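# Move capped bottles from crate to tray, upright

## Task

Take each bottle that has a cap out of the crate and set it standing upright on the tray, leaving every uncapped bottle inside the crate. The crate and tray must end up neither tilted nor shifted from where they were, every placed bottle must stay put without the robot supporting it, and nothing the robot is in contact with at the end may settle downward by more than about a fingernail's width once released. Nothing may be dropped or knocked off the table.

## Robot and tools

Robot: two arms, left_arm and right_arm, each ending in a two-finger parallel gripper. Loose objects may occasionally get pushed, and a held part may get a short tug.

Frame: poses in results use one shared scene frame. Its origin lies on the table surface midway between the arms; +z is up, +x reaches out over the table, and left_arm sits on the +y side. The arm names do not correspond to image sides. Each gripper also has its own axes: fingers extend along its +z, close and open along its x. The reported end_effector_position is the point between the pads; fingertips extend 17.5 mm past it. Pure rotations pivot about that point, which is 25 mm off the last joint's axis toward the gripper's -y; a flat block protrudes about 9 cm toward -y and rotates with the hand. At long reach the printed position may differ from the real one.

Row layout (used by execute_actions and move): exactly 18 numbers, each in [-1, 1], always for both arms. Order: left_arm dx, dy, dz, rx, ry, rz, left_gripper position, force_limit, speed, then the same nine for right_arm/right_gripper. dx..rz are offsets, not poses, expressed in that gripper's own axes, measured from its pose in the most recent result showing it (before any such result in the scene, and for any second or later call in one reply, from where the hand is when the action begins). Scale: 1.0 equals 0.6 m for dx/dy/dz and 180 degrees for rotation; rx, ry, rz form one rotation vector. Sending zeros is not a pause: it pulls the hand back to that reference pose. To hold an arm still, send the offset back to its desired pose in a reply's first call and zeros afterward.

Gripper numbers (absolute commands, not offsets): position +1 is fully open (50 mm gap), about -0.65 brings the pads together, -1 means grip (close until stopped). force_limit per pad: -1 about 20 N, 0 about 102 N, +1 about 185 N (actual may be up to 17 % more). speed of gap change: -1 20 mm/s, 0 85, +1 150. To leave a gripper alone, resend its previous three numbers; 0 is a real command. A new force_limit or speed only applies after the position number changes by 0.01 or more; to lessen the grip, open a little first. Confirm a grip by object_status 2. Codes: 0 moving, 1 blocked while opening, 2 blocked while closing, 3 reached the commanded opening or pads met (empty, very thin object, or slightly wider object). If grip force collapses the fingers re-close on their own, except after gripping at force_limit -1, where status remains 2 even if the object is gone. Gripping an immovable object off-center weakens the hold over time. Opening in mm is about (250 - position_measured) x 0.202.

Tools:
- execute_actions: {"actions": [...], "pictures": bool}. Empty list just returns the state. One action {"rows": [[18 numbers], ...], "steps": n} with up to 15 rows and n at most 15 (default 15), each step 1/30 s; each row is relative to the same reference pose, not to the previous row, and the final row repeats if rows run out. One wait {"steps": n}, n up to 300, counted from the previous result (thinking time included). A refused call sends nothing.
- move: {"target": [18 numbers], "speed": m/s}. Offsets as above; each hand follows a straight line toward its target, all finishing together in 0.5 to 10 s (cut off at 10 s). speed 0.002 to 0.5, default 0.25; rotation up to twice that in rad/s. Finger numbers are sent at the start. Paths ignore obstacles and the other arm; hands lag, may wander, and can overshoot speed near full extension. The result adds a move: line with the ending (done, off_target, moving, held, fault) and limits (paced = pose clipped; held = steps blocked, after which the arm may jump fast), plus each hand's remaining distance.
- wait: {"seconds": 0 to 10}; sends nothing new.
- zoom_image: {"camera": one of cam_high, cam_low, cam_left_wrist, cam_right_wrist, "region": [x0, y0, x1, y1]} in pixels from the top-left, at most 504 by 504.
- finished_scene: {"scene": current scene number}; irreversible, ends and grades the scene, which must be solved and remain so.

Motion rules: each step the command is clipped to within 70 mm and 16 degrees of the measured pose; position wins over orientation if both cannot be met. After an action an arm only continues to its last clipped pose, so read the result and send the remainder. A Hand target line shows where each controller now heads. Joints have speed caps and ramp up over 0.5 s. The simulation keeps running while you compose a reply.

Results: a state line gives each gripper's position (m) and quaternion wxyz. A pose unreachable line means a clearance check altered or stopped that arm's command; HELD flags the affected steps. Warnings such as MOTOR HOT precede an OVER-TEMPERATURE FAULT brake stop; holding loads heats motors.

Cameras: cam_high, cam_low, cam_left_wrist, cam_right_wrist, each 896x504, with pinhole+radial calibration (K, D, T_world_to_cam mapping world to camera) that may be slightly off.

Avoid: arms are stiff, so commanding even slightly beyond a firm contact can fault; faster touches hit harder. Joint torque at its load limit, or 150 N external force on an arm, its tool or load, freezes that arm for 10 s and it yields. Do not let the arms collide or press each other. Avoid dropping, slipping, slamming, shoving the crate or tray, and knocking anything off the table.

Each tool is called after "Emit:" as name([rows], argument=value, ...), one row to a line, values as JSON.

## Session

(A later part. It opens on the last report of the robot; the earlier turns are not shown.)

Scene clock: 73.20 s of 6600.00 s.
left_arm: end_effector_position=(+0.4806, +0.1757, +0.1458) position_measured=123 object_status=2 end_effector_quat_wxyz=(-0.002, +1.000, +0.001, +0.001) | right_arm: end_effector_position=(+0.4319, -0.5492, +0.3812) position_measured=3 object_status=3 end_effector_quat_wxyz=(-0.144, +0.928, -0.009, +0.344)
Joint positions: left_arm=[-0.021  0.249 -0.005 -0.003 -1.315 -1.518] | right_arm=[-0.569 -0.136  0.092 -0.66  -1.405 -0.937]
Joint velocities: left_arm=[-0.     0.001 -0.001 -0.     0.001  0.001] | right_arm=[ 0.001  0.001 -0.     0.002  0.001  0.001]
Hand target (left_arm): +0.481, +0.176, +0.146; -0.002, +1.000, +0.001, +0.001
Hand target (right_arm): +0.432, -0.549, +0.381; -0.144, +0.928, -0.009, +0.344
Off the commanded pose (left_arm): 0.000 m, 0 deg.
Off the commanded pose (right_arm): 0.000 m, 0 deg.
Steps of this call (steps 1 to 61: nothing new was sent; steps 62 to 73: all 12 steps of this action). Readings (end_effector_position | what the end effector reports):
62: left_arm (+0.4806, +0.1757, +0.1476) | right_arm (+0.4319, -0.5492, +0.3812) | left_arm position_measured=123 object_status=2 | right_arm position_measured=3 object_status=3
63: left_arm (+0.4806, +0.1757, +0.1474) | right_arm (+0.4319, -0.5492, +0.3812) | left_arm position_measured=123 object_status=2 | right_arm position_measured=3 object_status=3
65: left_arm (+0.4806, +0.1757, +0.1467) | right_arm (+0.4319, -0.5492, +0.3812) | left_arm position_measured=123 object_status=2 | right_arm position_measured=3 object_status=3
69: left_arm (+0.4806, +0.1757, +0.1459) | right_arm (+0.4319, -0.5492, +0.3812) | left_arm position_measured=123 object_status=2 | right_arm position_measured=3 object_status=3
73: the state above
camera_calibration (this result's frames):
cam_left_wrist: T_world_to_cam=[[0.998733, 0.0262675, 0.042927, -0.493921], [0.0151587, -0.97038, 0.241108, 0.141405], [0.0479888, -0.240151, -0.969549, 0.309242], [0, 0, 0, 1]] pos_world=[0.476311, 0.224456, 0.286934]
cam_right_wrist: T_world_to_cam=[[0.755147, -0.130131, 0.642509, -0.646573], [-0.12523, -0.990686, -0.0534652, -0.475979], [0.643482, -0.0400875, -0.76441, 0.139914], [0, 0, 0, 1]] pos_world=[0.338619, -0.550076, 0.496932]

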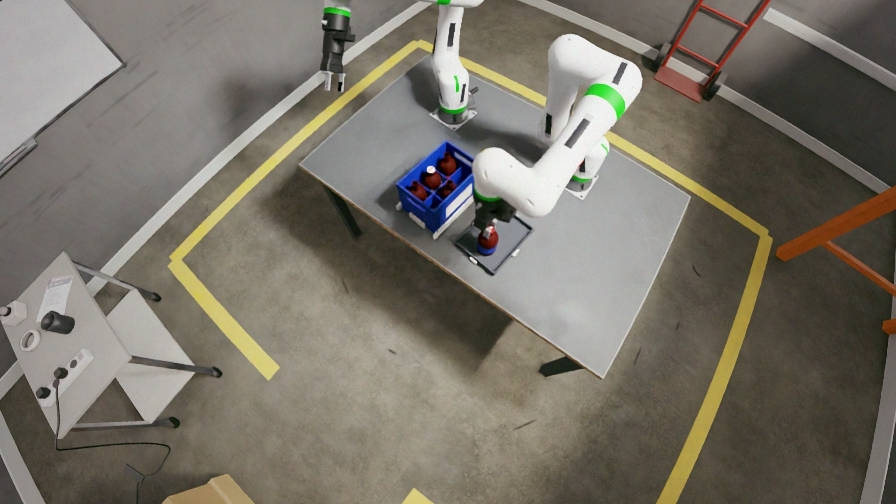

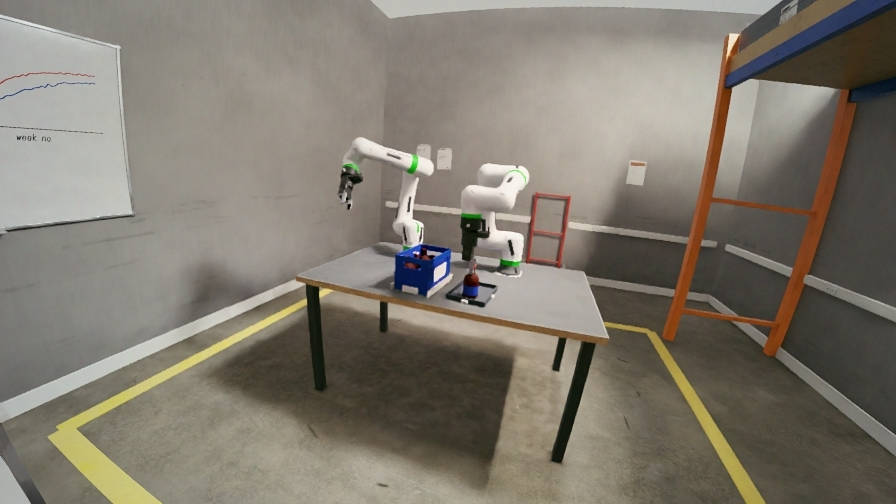

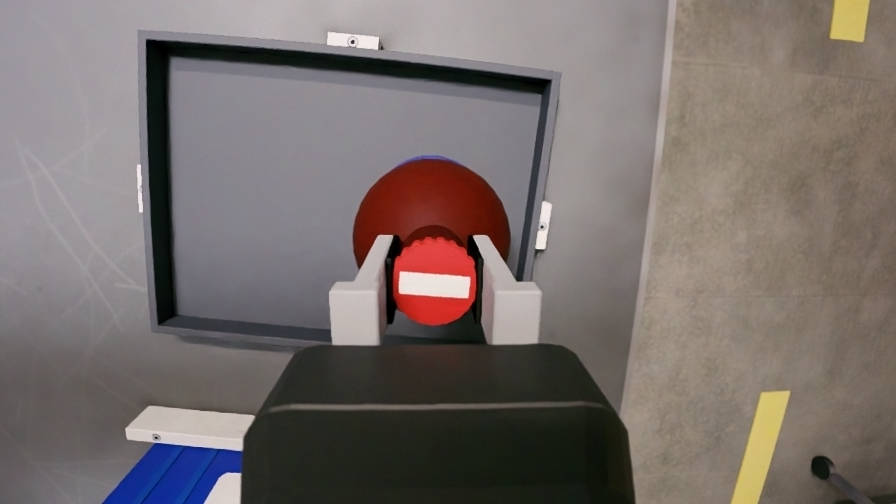

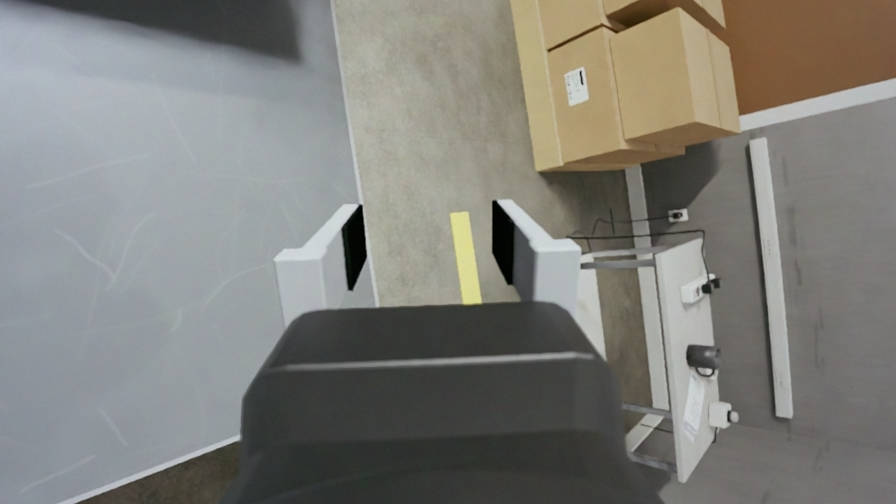

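Emit:
execute_actions([
  {"rows":[[0,0,0,0,0,0,1,0,0,0,0,0,0,0,0,1,0,0]],"steps":8},
])

Emit:
move(target=[0,0.1,-0.118,0,0,0,1,0,0,0,0,0,0,0,0,1,0,0], speed=0.3)

Emit:
move(target=[-0.126,0.4312,0,0,0,0,1,0,0,0,0,0,0,0,0,1,0,0], speed=0.4)

Scene clock: 79.57 s of 6600.00 s.
left_arm: end_effector_position=(+0.4806, +0.1757, +0.1456) position_measured=17 object_status=0 end_effector_quat_wxyz=(-0.002, +1.000, +0.001, +0.001) | right_arm: end_effector_position=(+0.4319, -0.5492, +0.3812) position_measured=3 object_status=3 end_effector_quat_wxyz=(-0.144, +0.928, -0.009, +0.344)
Joint positions: left_arm=[-0.021  0.25  -0.005 -0.003 -1.315 -1.518] | right_arm=[-0.569 -0.136  0.092 -0.66  -1.405 -0.937]
Joint velocities: left_arm=[ 0.     0.    -0.001  0.     0.001 -0.   ] | right_arm=[ 0.     0.001 -0.     0.    -0.001 -0.   ]
Hand target (left_arm): +0.481, +0.176, +0.146; -0.002, +1.000, +0.001, +0.001
Hand target (right_arm): +0.432, -0.549, +0.381; -0.144, +0.928, -0.009, +0.344
Off the commanded pose (left_arm): 0.000 m, 0 deg.
Off the commanded pose (right_arm): 0.000 m, 0 deg.
Steps of this call (steps 1 to 90: nothing new was sent; then 3.10 s passed at rest; steps 91 to 98: all 8 steps of this action). Readings (end_effector_position | what the end effector reports):
91: left_arm (+0.4806, +0.1757, +0.1457) | right_arm (+0.4319, -0.5492, +0.3812) | left_arm position_measured=115 object_status=0 | right_arm position_measured=3 object_status=3
92: left_arm (+0.4806, +0.1757, +0.1457) | right_arm (+0.4319, -0.5492, +0.3812) | left_arm position_measured=101 object_status=0 | right_arm position_measured=3 object_status=3
94: left_arm (+0.4806, +0.1757, +0.1456) | right_arm (+0.4319, -0.5492, +0.3812) | left_arm position_measured=73 object_status=0 | right_arm position_measured=3 object_status=3
98: the state above
camera_calibration (this result's frames):
cam_left_wrist: T_world_to_cam=[[0.998741, 0.026292, 0.042726, -0.493872], [0.0152292, -0.970371, 0.241139, 0.141395], [0.0478002, -0.240185, -0.96955, 0.309186], [0, 0, 0, 1]] pos_world=[0.476318, 0.224453, 0.286776]
cam_right_wrist: T_world_to_cam=[[0.755147, -0.130132, 0.642509, -0.646573], [-0.125231, -0.990686, -0.0534653, -0.475979], [0.643482, -0.0400875, -0.76441, 0.139914], [0, 0, 0, 1]] pos_world=[0.338619, -0.550076, 0.496932]

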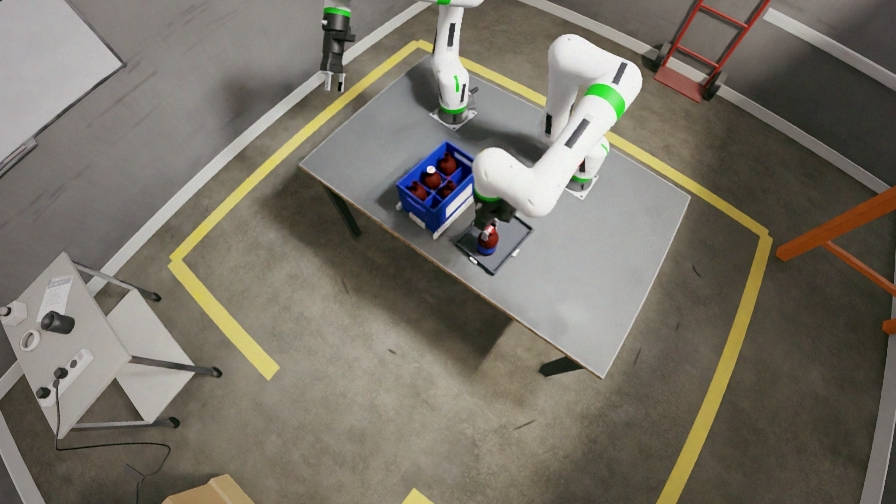

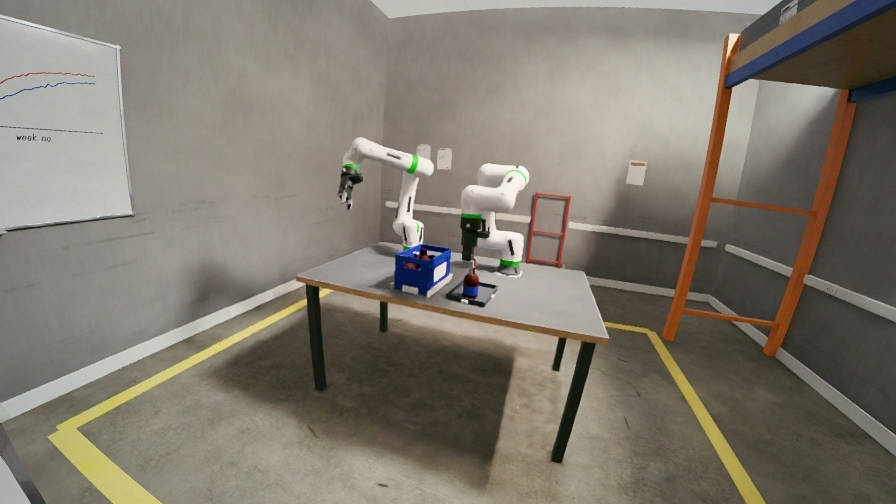

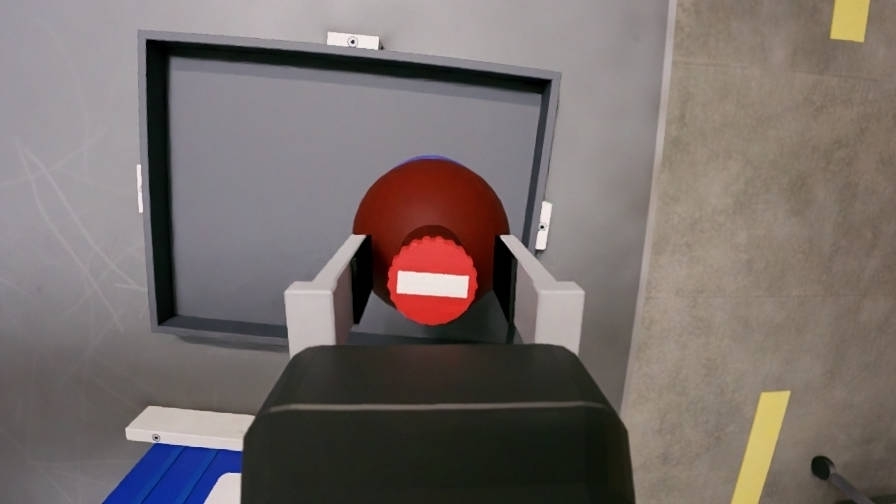

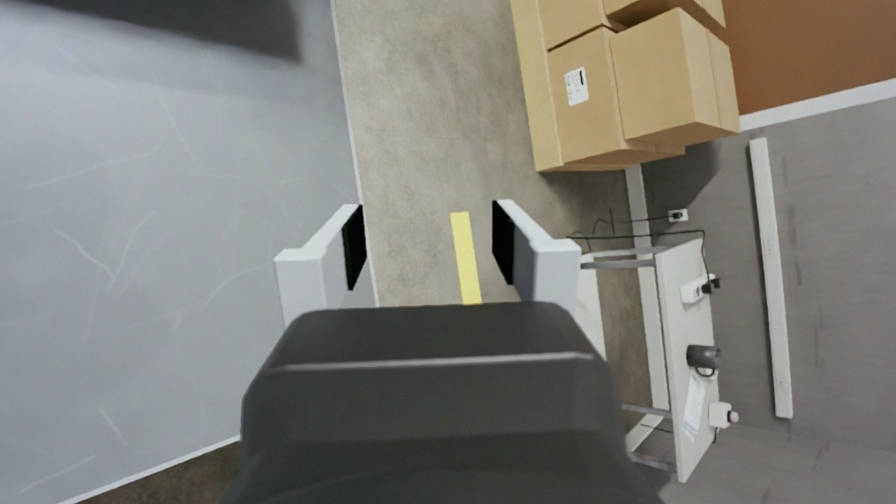

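Scene clock: 80.73 s of 6600.00 s.
left_arm: end_effector_position=(+0.4804, +0.1156, +0.2163) position_measured=3 object_status=3 end_effector_quat_wxyz=(-0.002, +1.000, +0.001, +0.001) | right_arm: end_effector_position=(+0.4319, -0.5492, +0.3812) position_measured=3 object_status=3 end_effector_quat_wxyz=(-0.144, +0.928, -0.009, +0.344)
Joint positions: left_arm=[-0.134  0.271  0.188 -0.003 -1.487 -1.405] | right_arm=[-0.569 -0.136  0.092 -0.66  -1.405 -0.937]
Joint velocities: left_arm=[-0.002  0.002  0.006 -0.001 -0.006  0.001] | right_arm=[-0.001 -0.    -0.    -0.     0.    -0.001]
Hand target (left_arm): +0.480, +0.116, +0.216; -0.002, +1.000, +0.001, +0.001
Hand target (right_arm): +0.432, -0.549, +0.381; -0.144, +0.928, -0.009, +0.344
Off the commanded pose (left_arm): 0.000 m, 0 deg.
Off the commanded pose (right_arm): 0.000 m, 0 deg.
move: done
camera_calibration (this result's frames):
cam_left_wrist: T_world_to_cam=[[0.998728, 0.0263034, 0.0430201, -0.495184], [0.0151713, -0.970381, 0.241104, 0.0661034], [0.0480878, -0.240144, -0.969545, 0.363096], [0, 0, 0, 1]] pos_world=[0.476091, 0.164366, 0.357404]
cam_right_wrist: T_world_to_cam=[[0.755147, -0.130131, 0.642509, -0.646573], [-0.12523, -0.990686, -0.0534651, -0.475979], [0.643482, -0.0400877, -0.76441, 0.139914], [0, 0, 0, 1]] pos_world=[0.338619, -0.550076, 0.496932]

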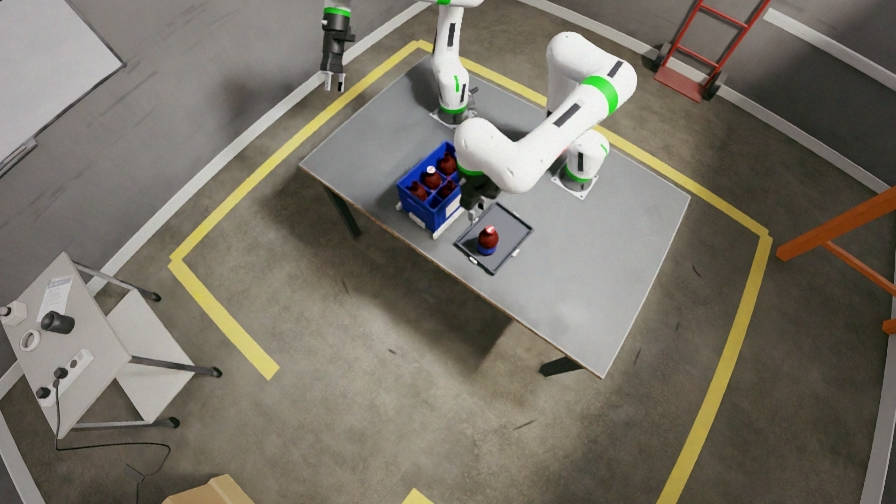

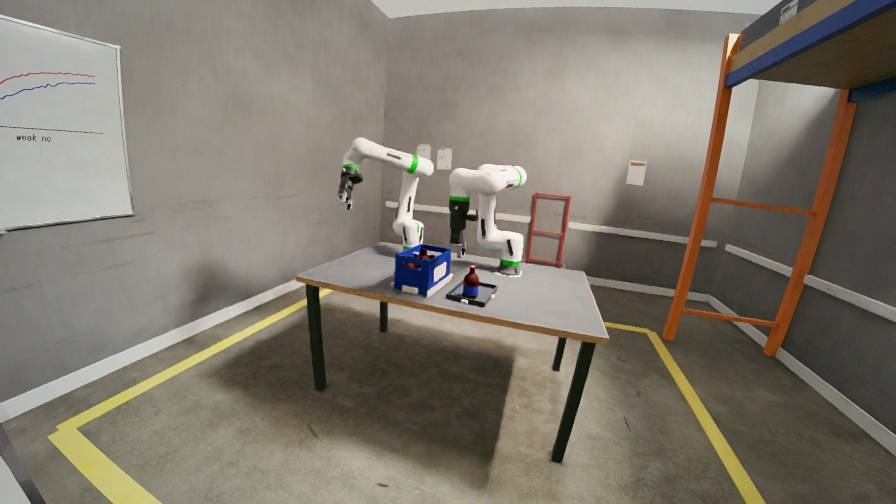

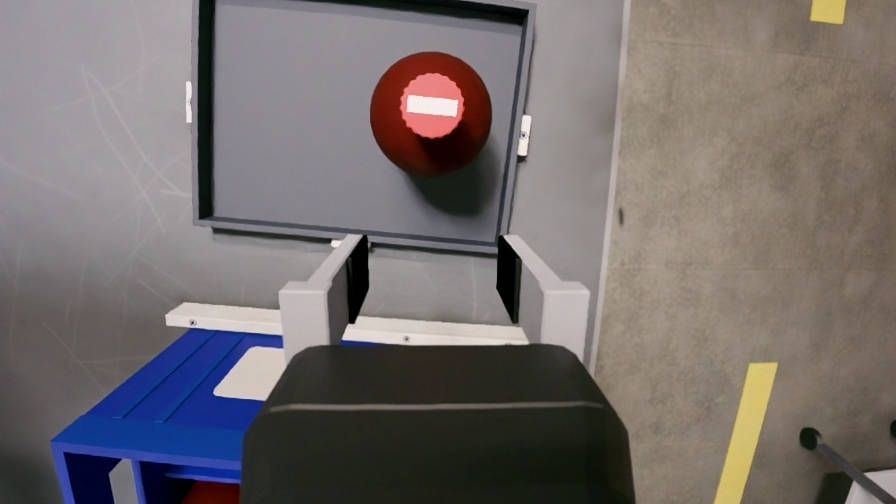

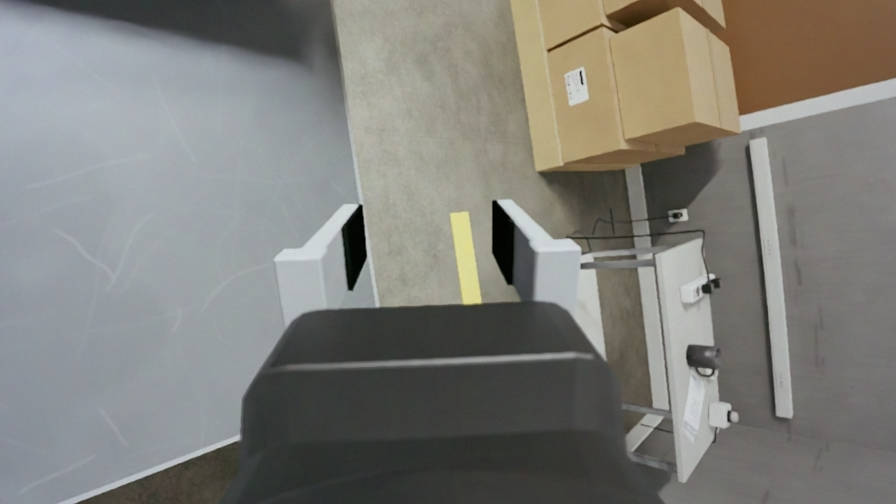

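Scene clock: 82.10 s of 6600.00 s.
left_arm: end_effector_position=(+0.4049, -0.1429, +0.2154) position_measured=3 object_status=3 end_effector_quat_wxyz=(-0.002, +1.000, +0.001, +0.001) | right_arm: end_effector_position=(+0.4319, -0.5492, +0.3812) position_measured=3 object_status=3 end_effector_quat_wxyz=(-0.144, +0.928, -0.009, +0.344)
Joint positions: left_arm=[-0.597  0.508  0.51  -0.004 -1.573 -0.943] | right_arm=[-0.569 -0.136  0.092 -0.66  -1.405 -0.937]
Joint velocities: left_arm=[-0.002  0.005  0.008 -0.001 -0.004  0.003] | right_arm=[ 0.001 -0.    -0.     0.     0.    -0.   ]
Hand target (left_arm): +0.405, -0.143, +0.215; -0.002, +1.000, +0.001, +0.001
Hand target (right_arm): +0.432, -0.549, +0.381; -0.144, +0.928, -0.009, +0.344
Off the commanded pose (left_arm): 0.001 m, 0 deg.
Off the commanded pose (right_arm): 0.000 m, 0 deg.
move: done; limits=paced
camera_calibration (this result's frames):
cam_left_wrist: T_world_to_cam=[[0.998712, 0.0262791, 0.0434057, -0.413026], [0.0150662, -0.970438, 0.240878, -0.183276], [0.0484527, -0.239914, -0.969584, 0.303661], [0, 0, 0, 1]] pos_world=[0.400542, -0.0941516, 0.3565]
cam_right_wrist: T_world_to_cam=[[0.755148, -0.130131, 0.642509, -0.646573], [-0.12523, -0.990686, -0.0534651, -0.475979], [0.643482, -0.0400876, -0.764411, 0.139914], [0, 0, 0, 1]] pos_world=[0.338619, -0.550077, 0.496932]

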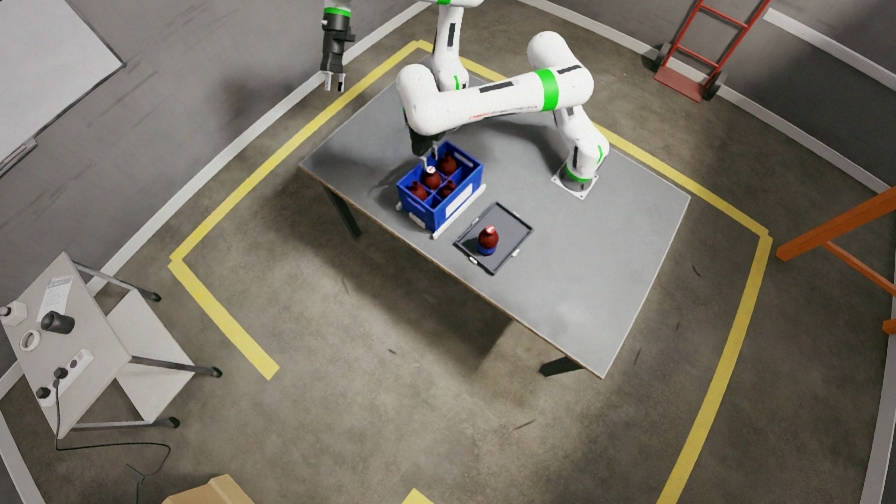

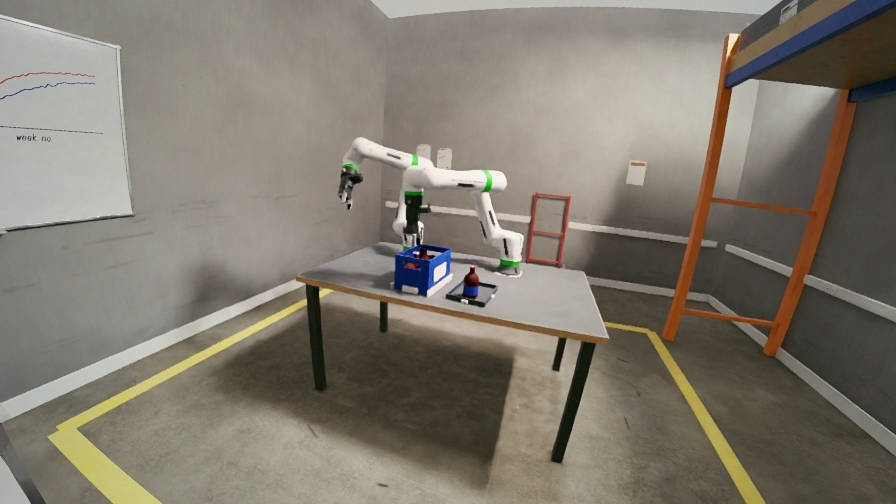

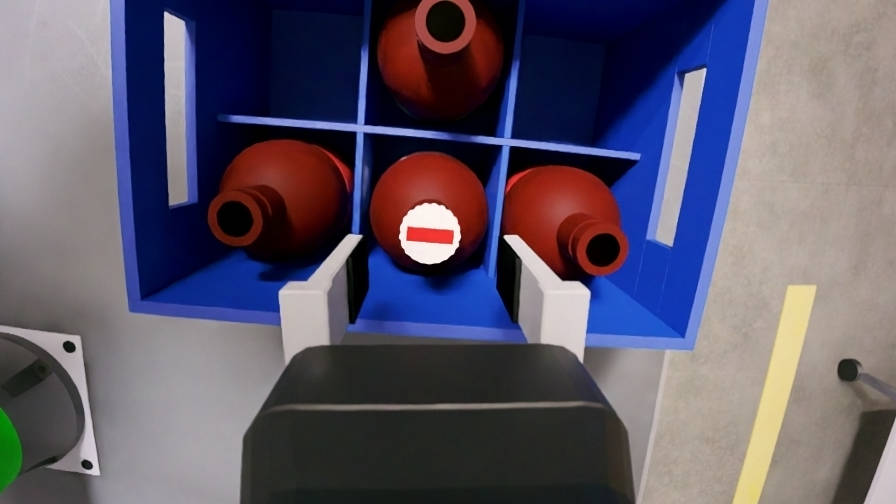

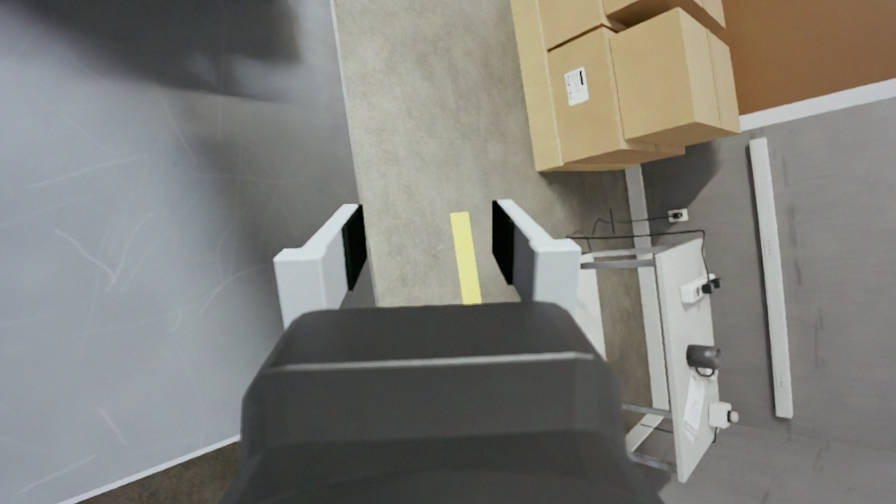

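Emit:
move(target=[-0.0015,-0.003,0.109,0,0,0,1,0,0,0,0,0,0,0,0,1,0,0], speed=0.12)

Emit:
execute_actions([
  {"rows":[[0,0,0,0,0,0,-1,0.2,0,0,0,0,0,0,0,1,0,0]],"steps":15},
])

Scene clock: 85.80 s of 6600.00 s.
left_arm: end_effector_position=(+0.4042, -0.1409, +0.1501) position_measured=3 object_status=3 end_effector_quat_wxyz=(-0.002, +1.000, +0.001, +0.001) | right_arm: end_effector_position=(+0.4319, -0.5492, +0.3812) position_measured=3 object_status=3 end_effector_quat_wxyz=(-0.144, +0.928, -0.009, +0.344)
Joint positions: left_arm=[-0.595  0.516  0.369 -0.004 -1.424 -0.944] | right_arm=[-0.569 -0.136  0.092 -0.66  -1.405 -0.937]
Joint velocities: left_arm=[ 0.     0.    -0.003  0.001  0.004 -0.001] | right_arm=[ 0.001 -0.001 -0.     0.    -0.002  0.   ]
Hand target (left_arm): +0.404, -0.141, +0.150; -0.002, +1.000, +0.001, +0.001
Hand target (right_arm): +0.432, -0.549, +0.381; -0.144, +0.928, -0.009, +0.344
Off the commanded pose (left_arm): 0.000 m, 0 deg.
Off the commanded pose (right_arm): 0.000 m, 0 deg.
move: done
camera_calibration (this result's frames):
cam_left_wrist: T_world_to_cam=[[0.998712, 0.0262531, 0.0434136, -0.409544], [0.0150402, -0.970445, 0.240854, -0.165621], [0.0484537, -0.239891, -0.96959, 0.240893], [0, 0, 0, 1]] pos_world=[0.399835, -0.0921865, 0.291238]
cam_right_wrist: T_world_to_cam=[[0.755147, -0.130131, 0.642509, -0.646573], [-0.12523, -0.990686, -0.0534651, -0.475979], [0.643482, -0.0400876, -0.76441, 0.139914], [0, 0, 0, 1]] pos_world=[0.338619, -0.550077, 0.496932]

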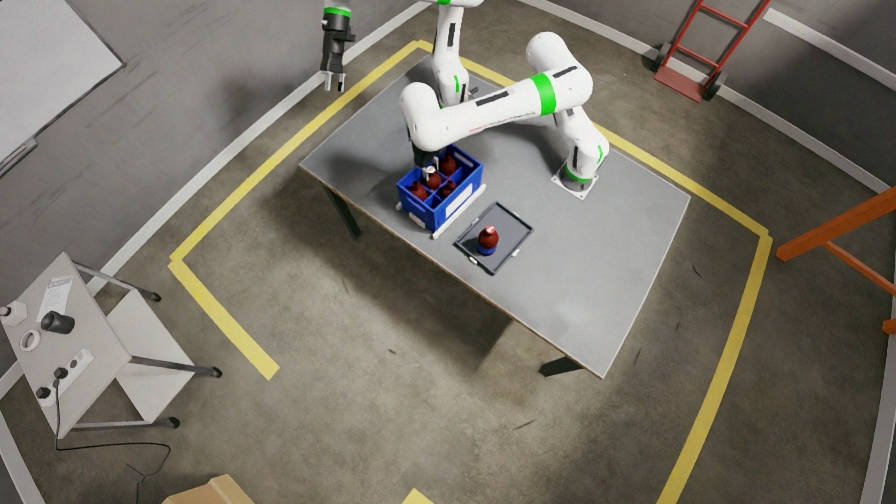

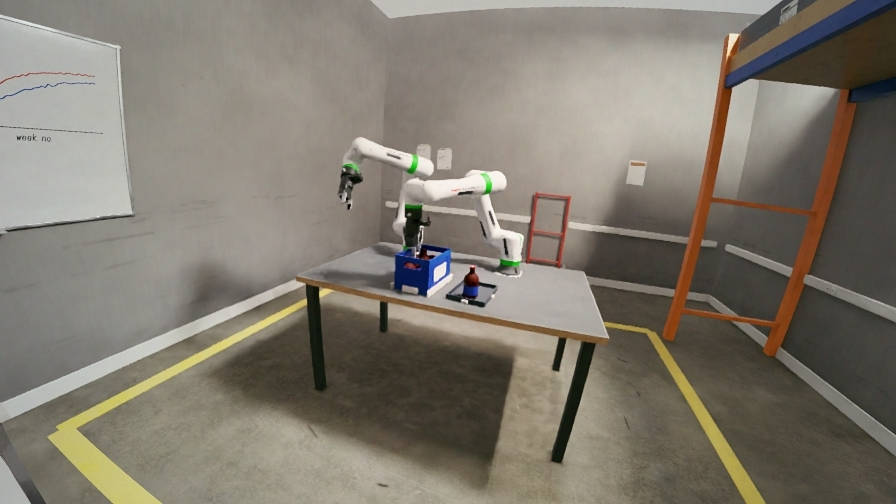

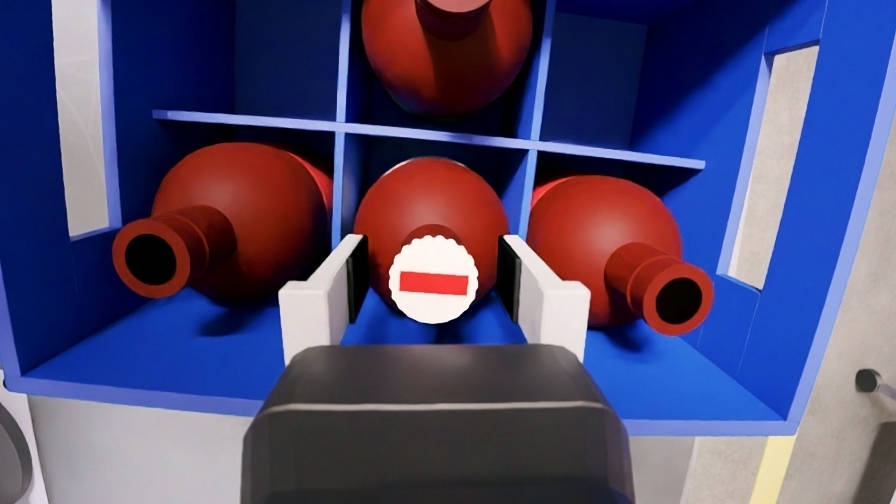

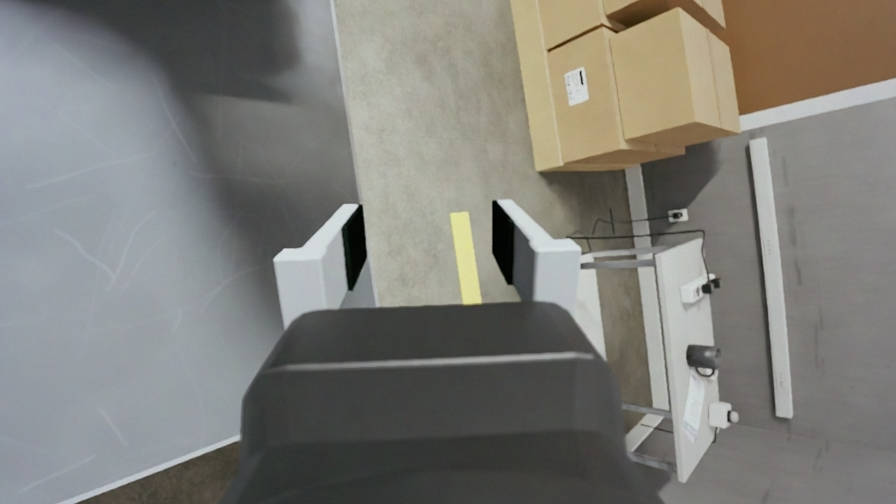

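Scene clock: 86.30 s of 6600.00 s.
left_arm: end_effector_position=(+0.4042, -0.1409, +0.1500) position_measured=124 object_status=0 end_effector_quat_wxyz=(-0.002, +1.000, +0.001, +0.001) | right_arm: end_effector_position=(+0.4319, -0.5492, +0.3812) position_measured=3 object_status=3 end_effector_quat_wxyz=(-0.144, +0.928, -0.009, +0.344)
Joint positions: left_arm=[-0.595  0.516  0.369 -0.004 -1.424 -0.944] | right_arm=[-0.569 -0.136  0.092 -0.66  -1.405 -0.937]
Joint velocities: left_arm=[ 0.     0.001 -0.    -0.     0.001  0.001] | right_arm=[ 0.     0.001  0.    -0.001 -0.     0.001]
Hand target (left_arm): +0.404, -0.141, +0.150; -0.002, +1.000, +0.001, +0.001
Hand target (right_arm): +0.432, -0.549, +0.381; -0.144, +0.928, -0.009, +0.344
Off the commanded pose (left_arm): 0.000 m, 0 deg.
Off the commanded pose (right_arm): 0.000 m, 0 deg.
Steps of this call (steps 1 to 15: all 15 steps of this action). Readings (end_effector_position | what the end effector reports):
1: left_arm (+0.4042, -0.1409, +0.1500) | right_arm (+0.4319, -0.5492, +0.3812) | left_arm position_measured=11 object_status=0 | right_arm position_measured=3 object_status=3
2: left_arm (+0.4042, -0.1409, +0.1500) | right_arm (+0.4319, -0.5492, +0.3812) | left_arm position_measured=25 object_status=0 | right_arm position_measured=3 object_status=3
4: left_arm (+0.4042, -0.1409, +0.1500) | right_arm (+0.4319, -0.5492, +0.3812) | left_arm position_measured=53 object_status=0 | right_arm position_measured=3 object_status=3
8: left_arm (+0.4042, -0.1409, +0.1500) | right_arm (+0.4319, -0.5492, +0.3812) | left_arm position_measured=110 object_status=0 | right_arm position_measured=3 object_status=3
15: the state above
camera_calibration (this result's frames):
cam_left_wrist: T_world_to_cam=[[0.998713, 0.0262543, 0.0434054, -0.40954], [0.0150428, -0.970442, 0.240864, -0.165616], [0.0484461, -0.239901, -0.969588, 0.240855], [0, 0, 0, 1]] pos_world=[0.399835, -0.0921871, 0.291197]
cam_right_wrist: T_world_to_cam=[[0.755147, -0.130132, 0.642509, -0.646573], [-0.125231, -0.990686, -0.0534654, -0.475979], [0.643482, -0.0400875, -0.76441, 0.139914], [0, 0, 0, 1]] pos_world=[0.338619, -0.550076, 0.496932]

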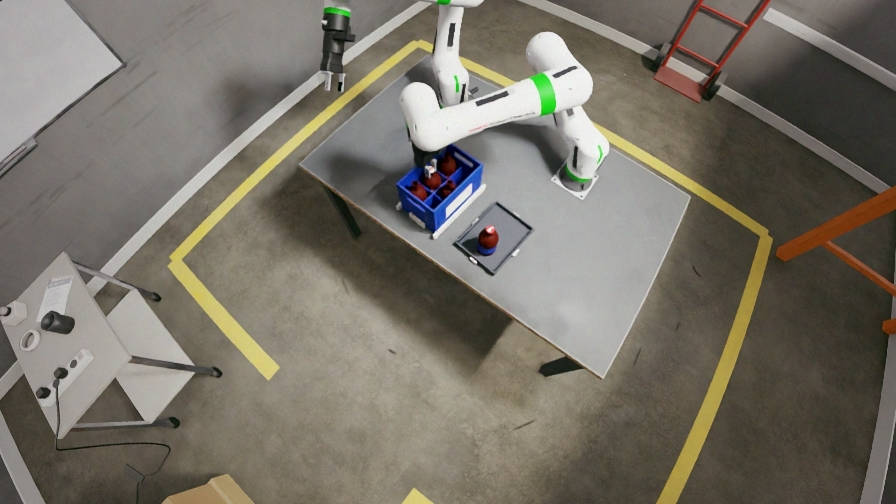

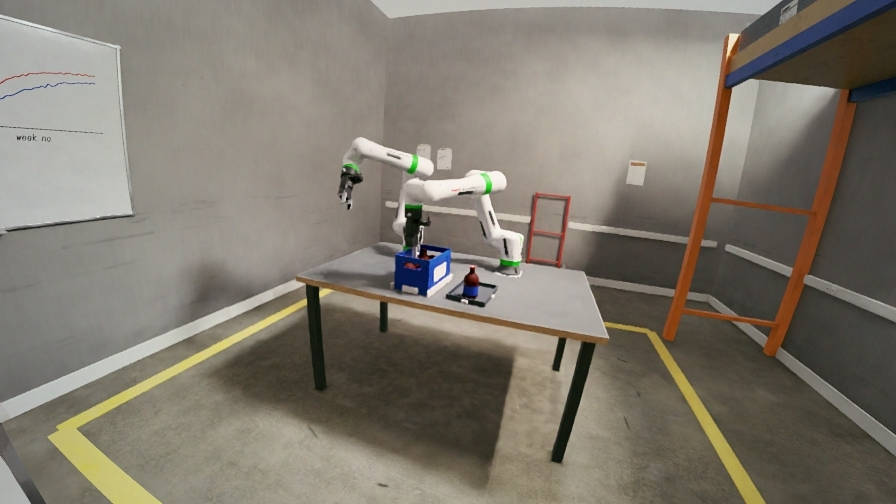

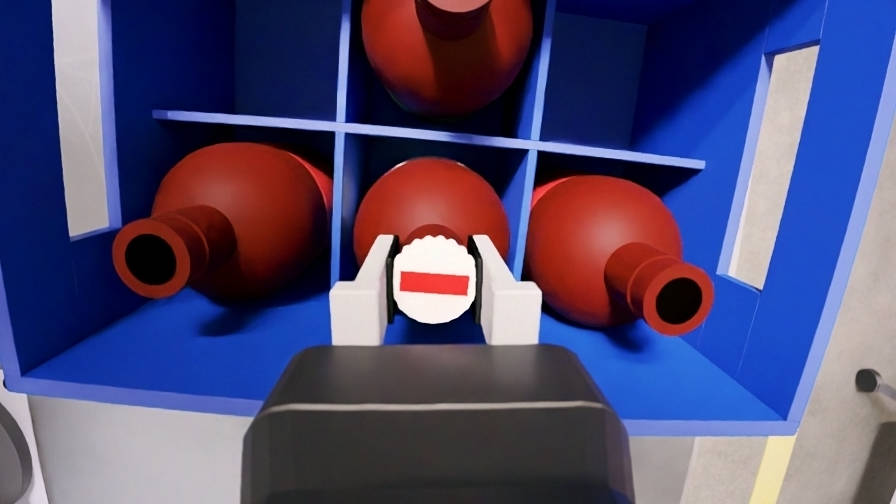

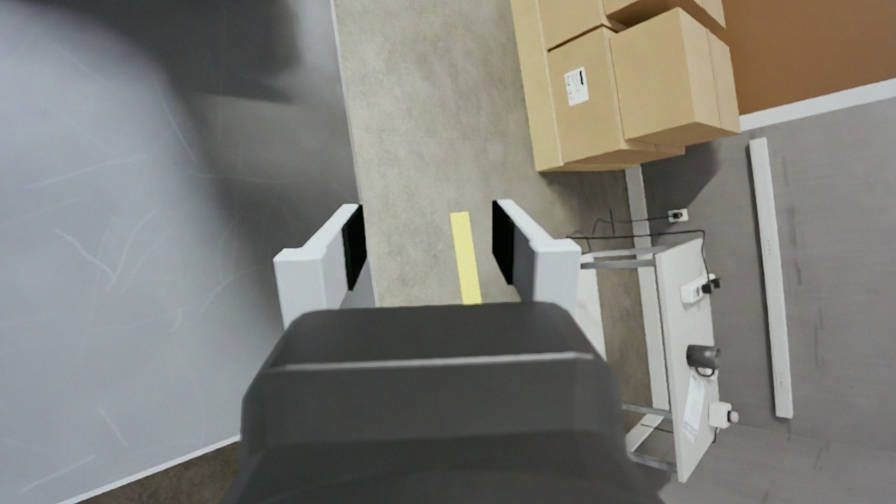

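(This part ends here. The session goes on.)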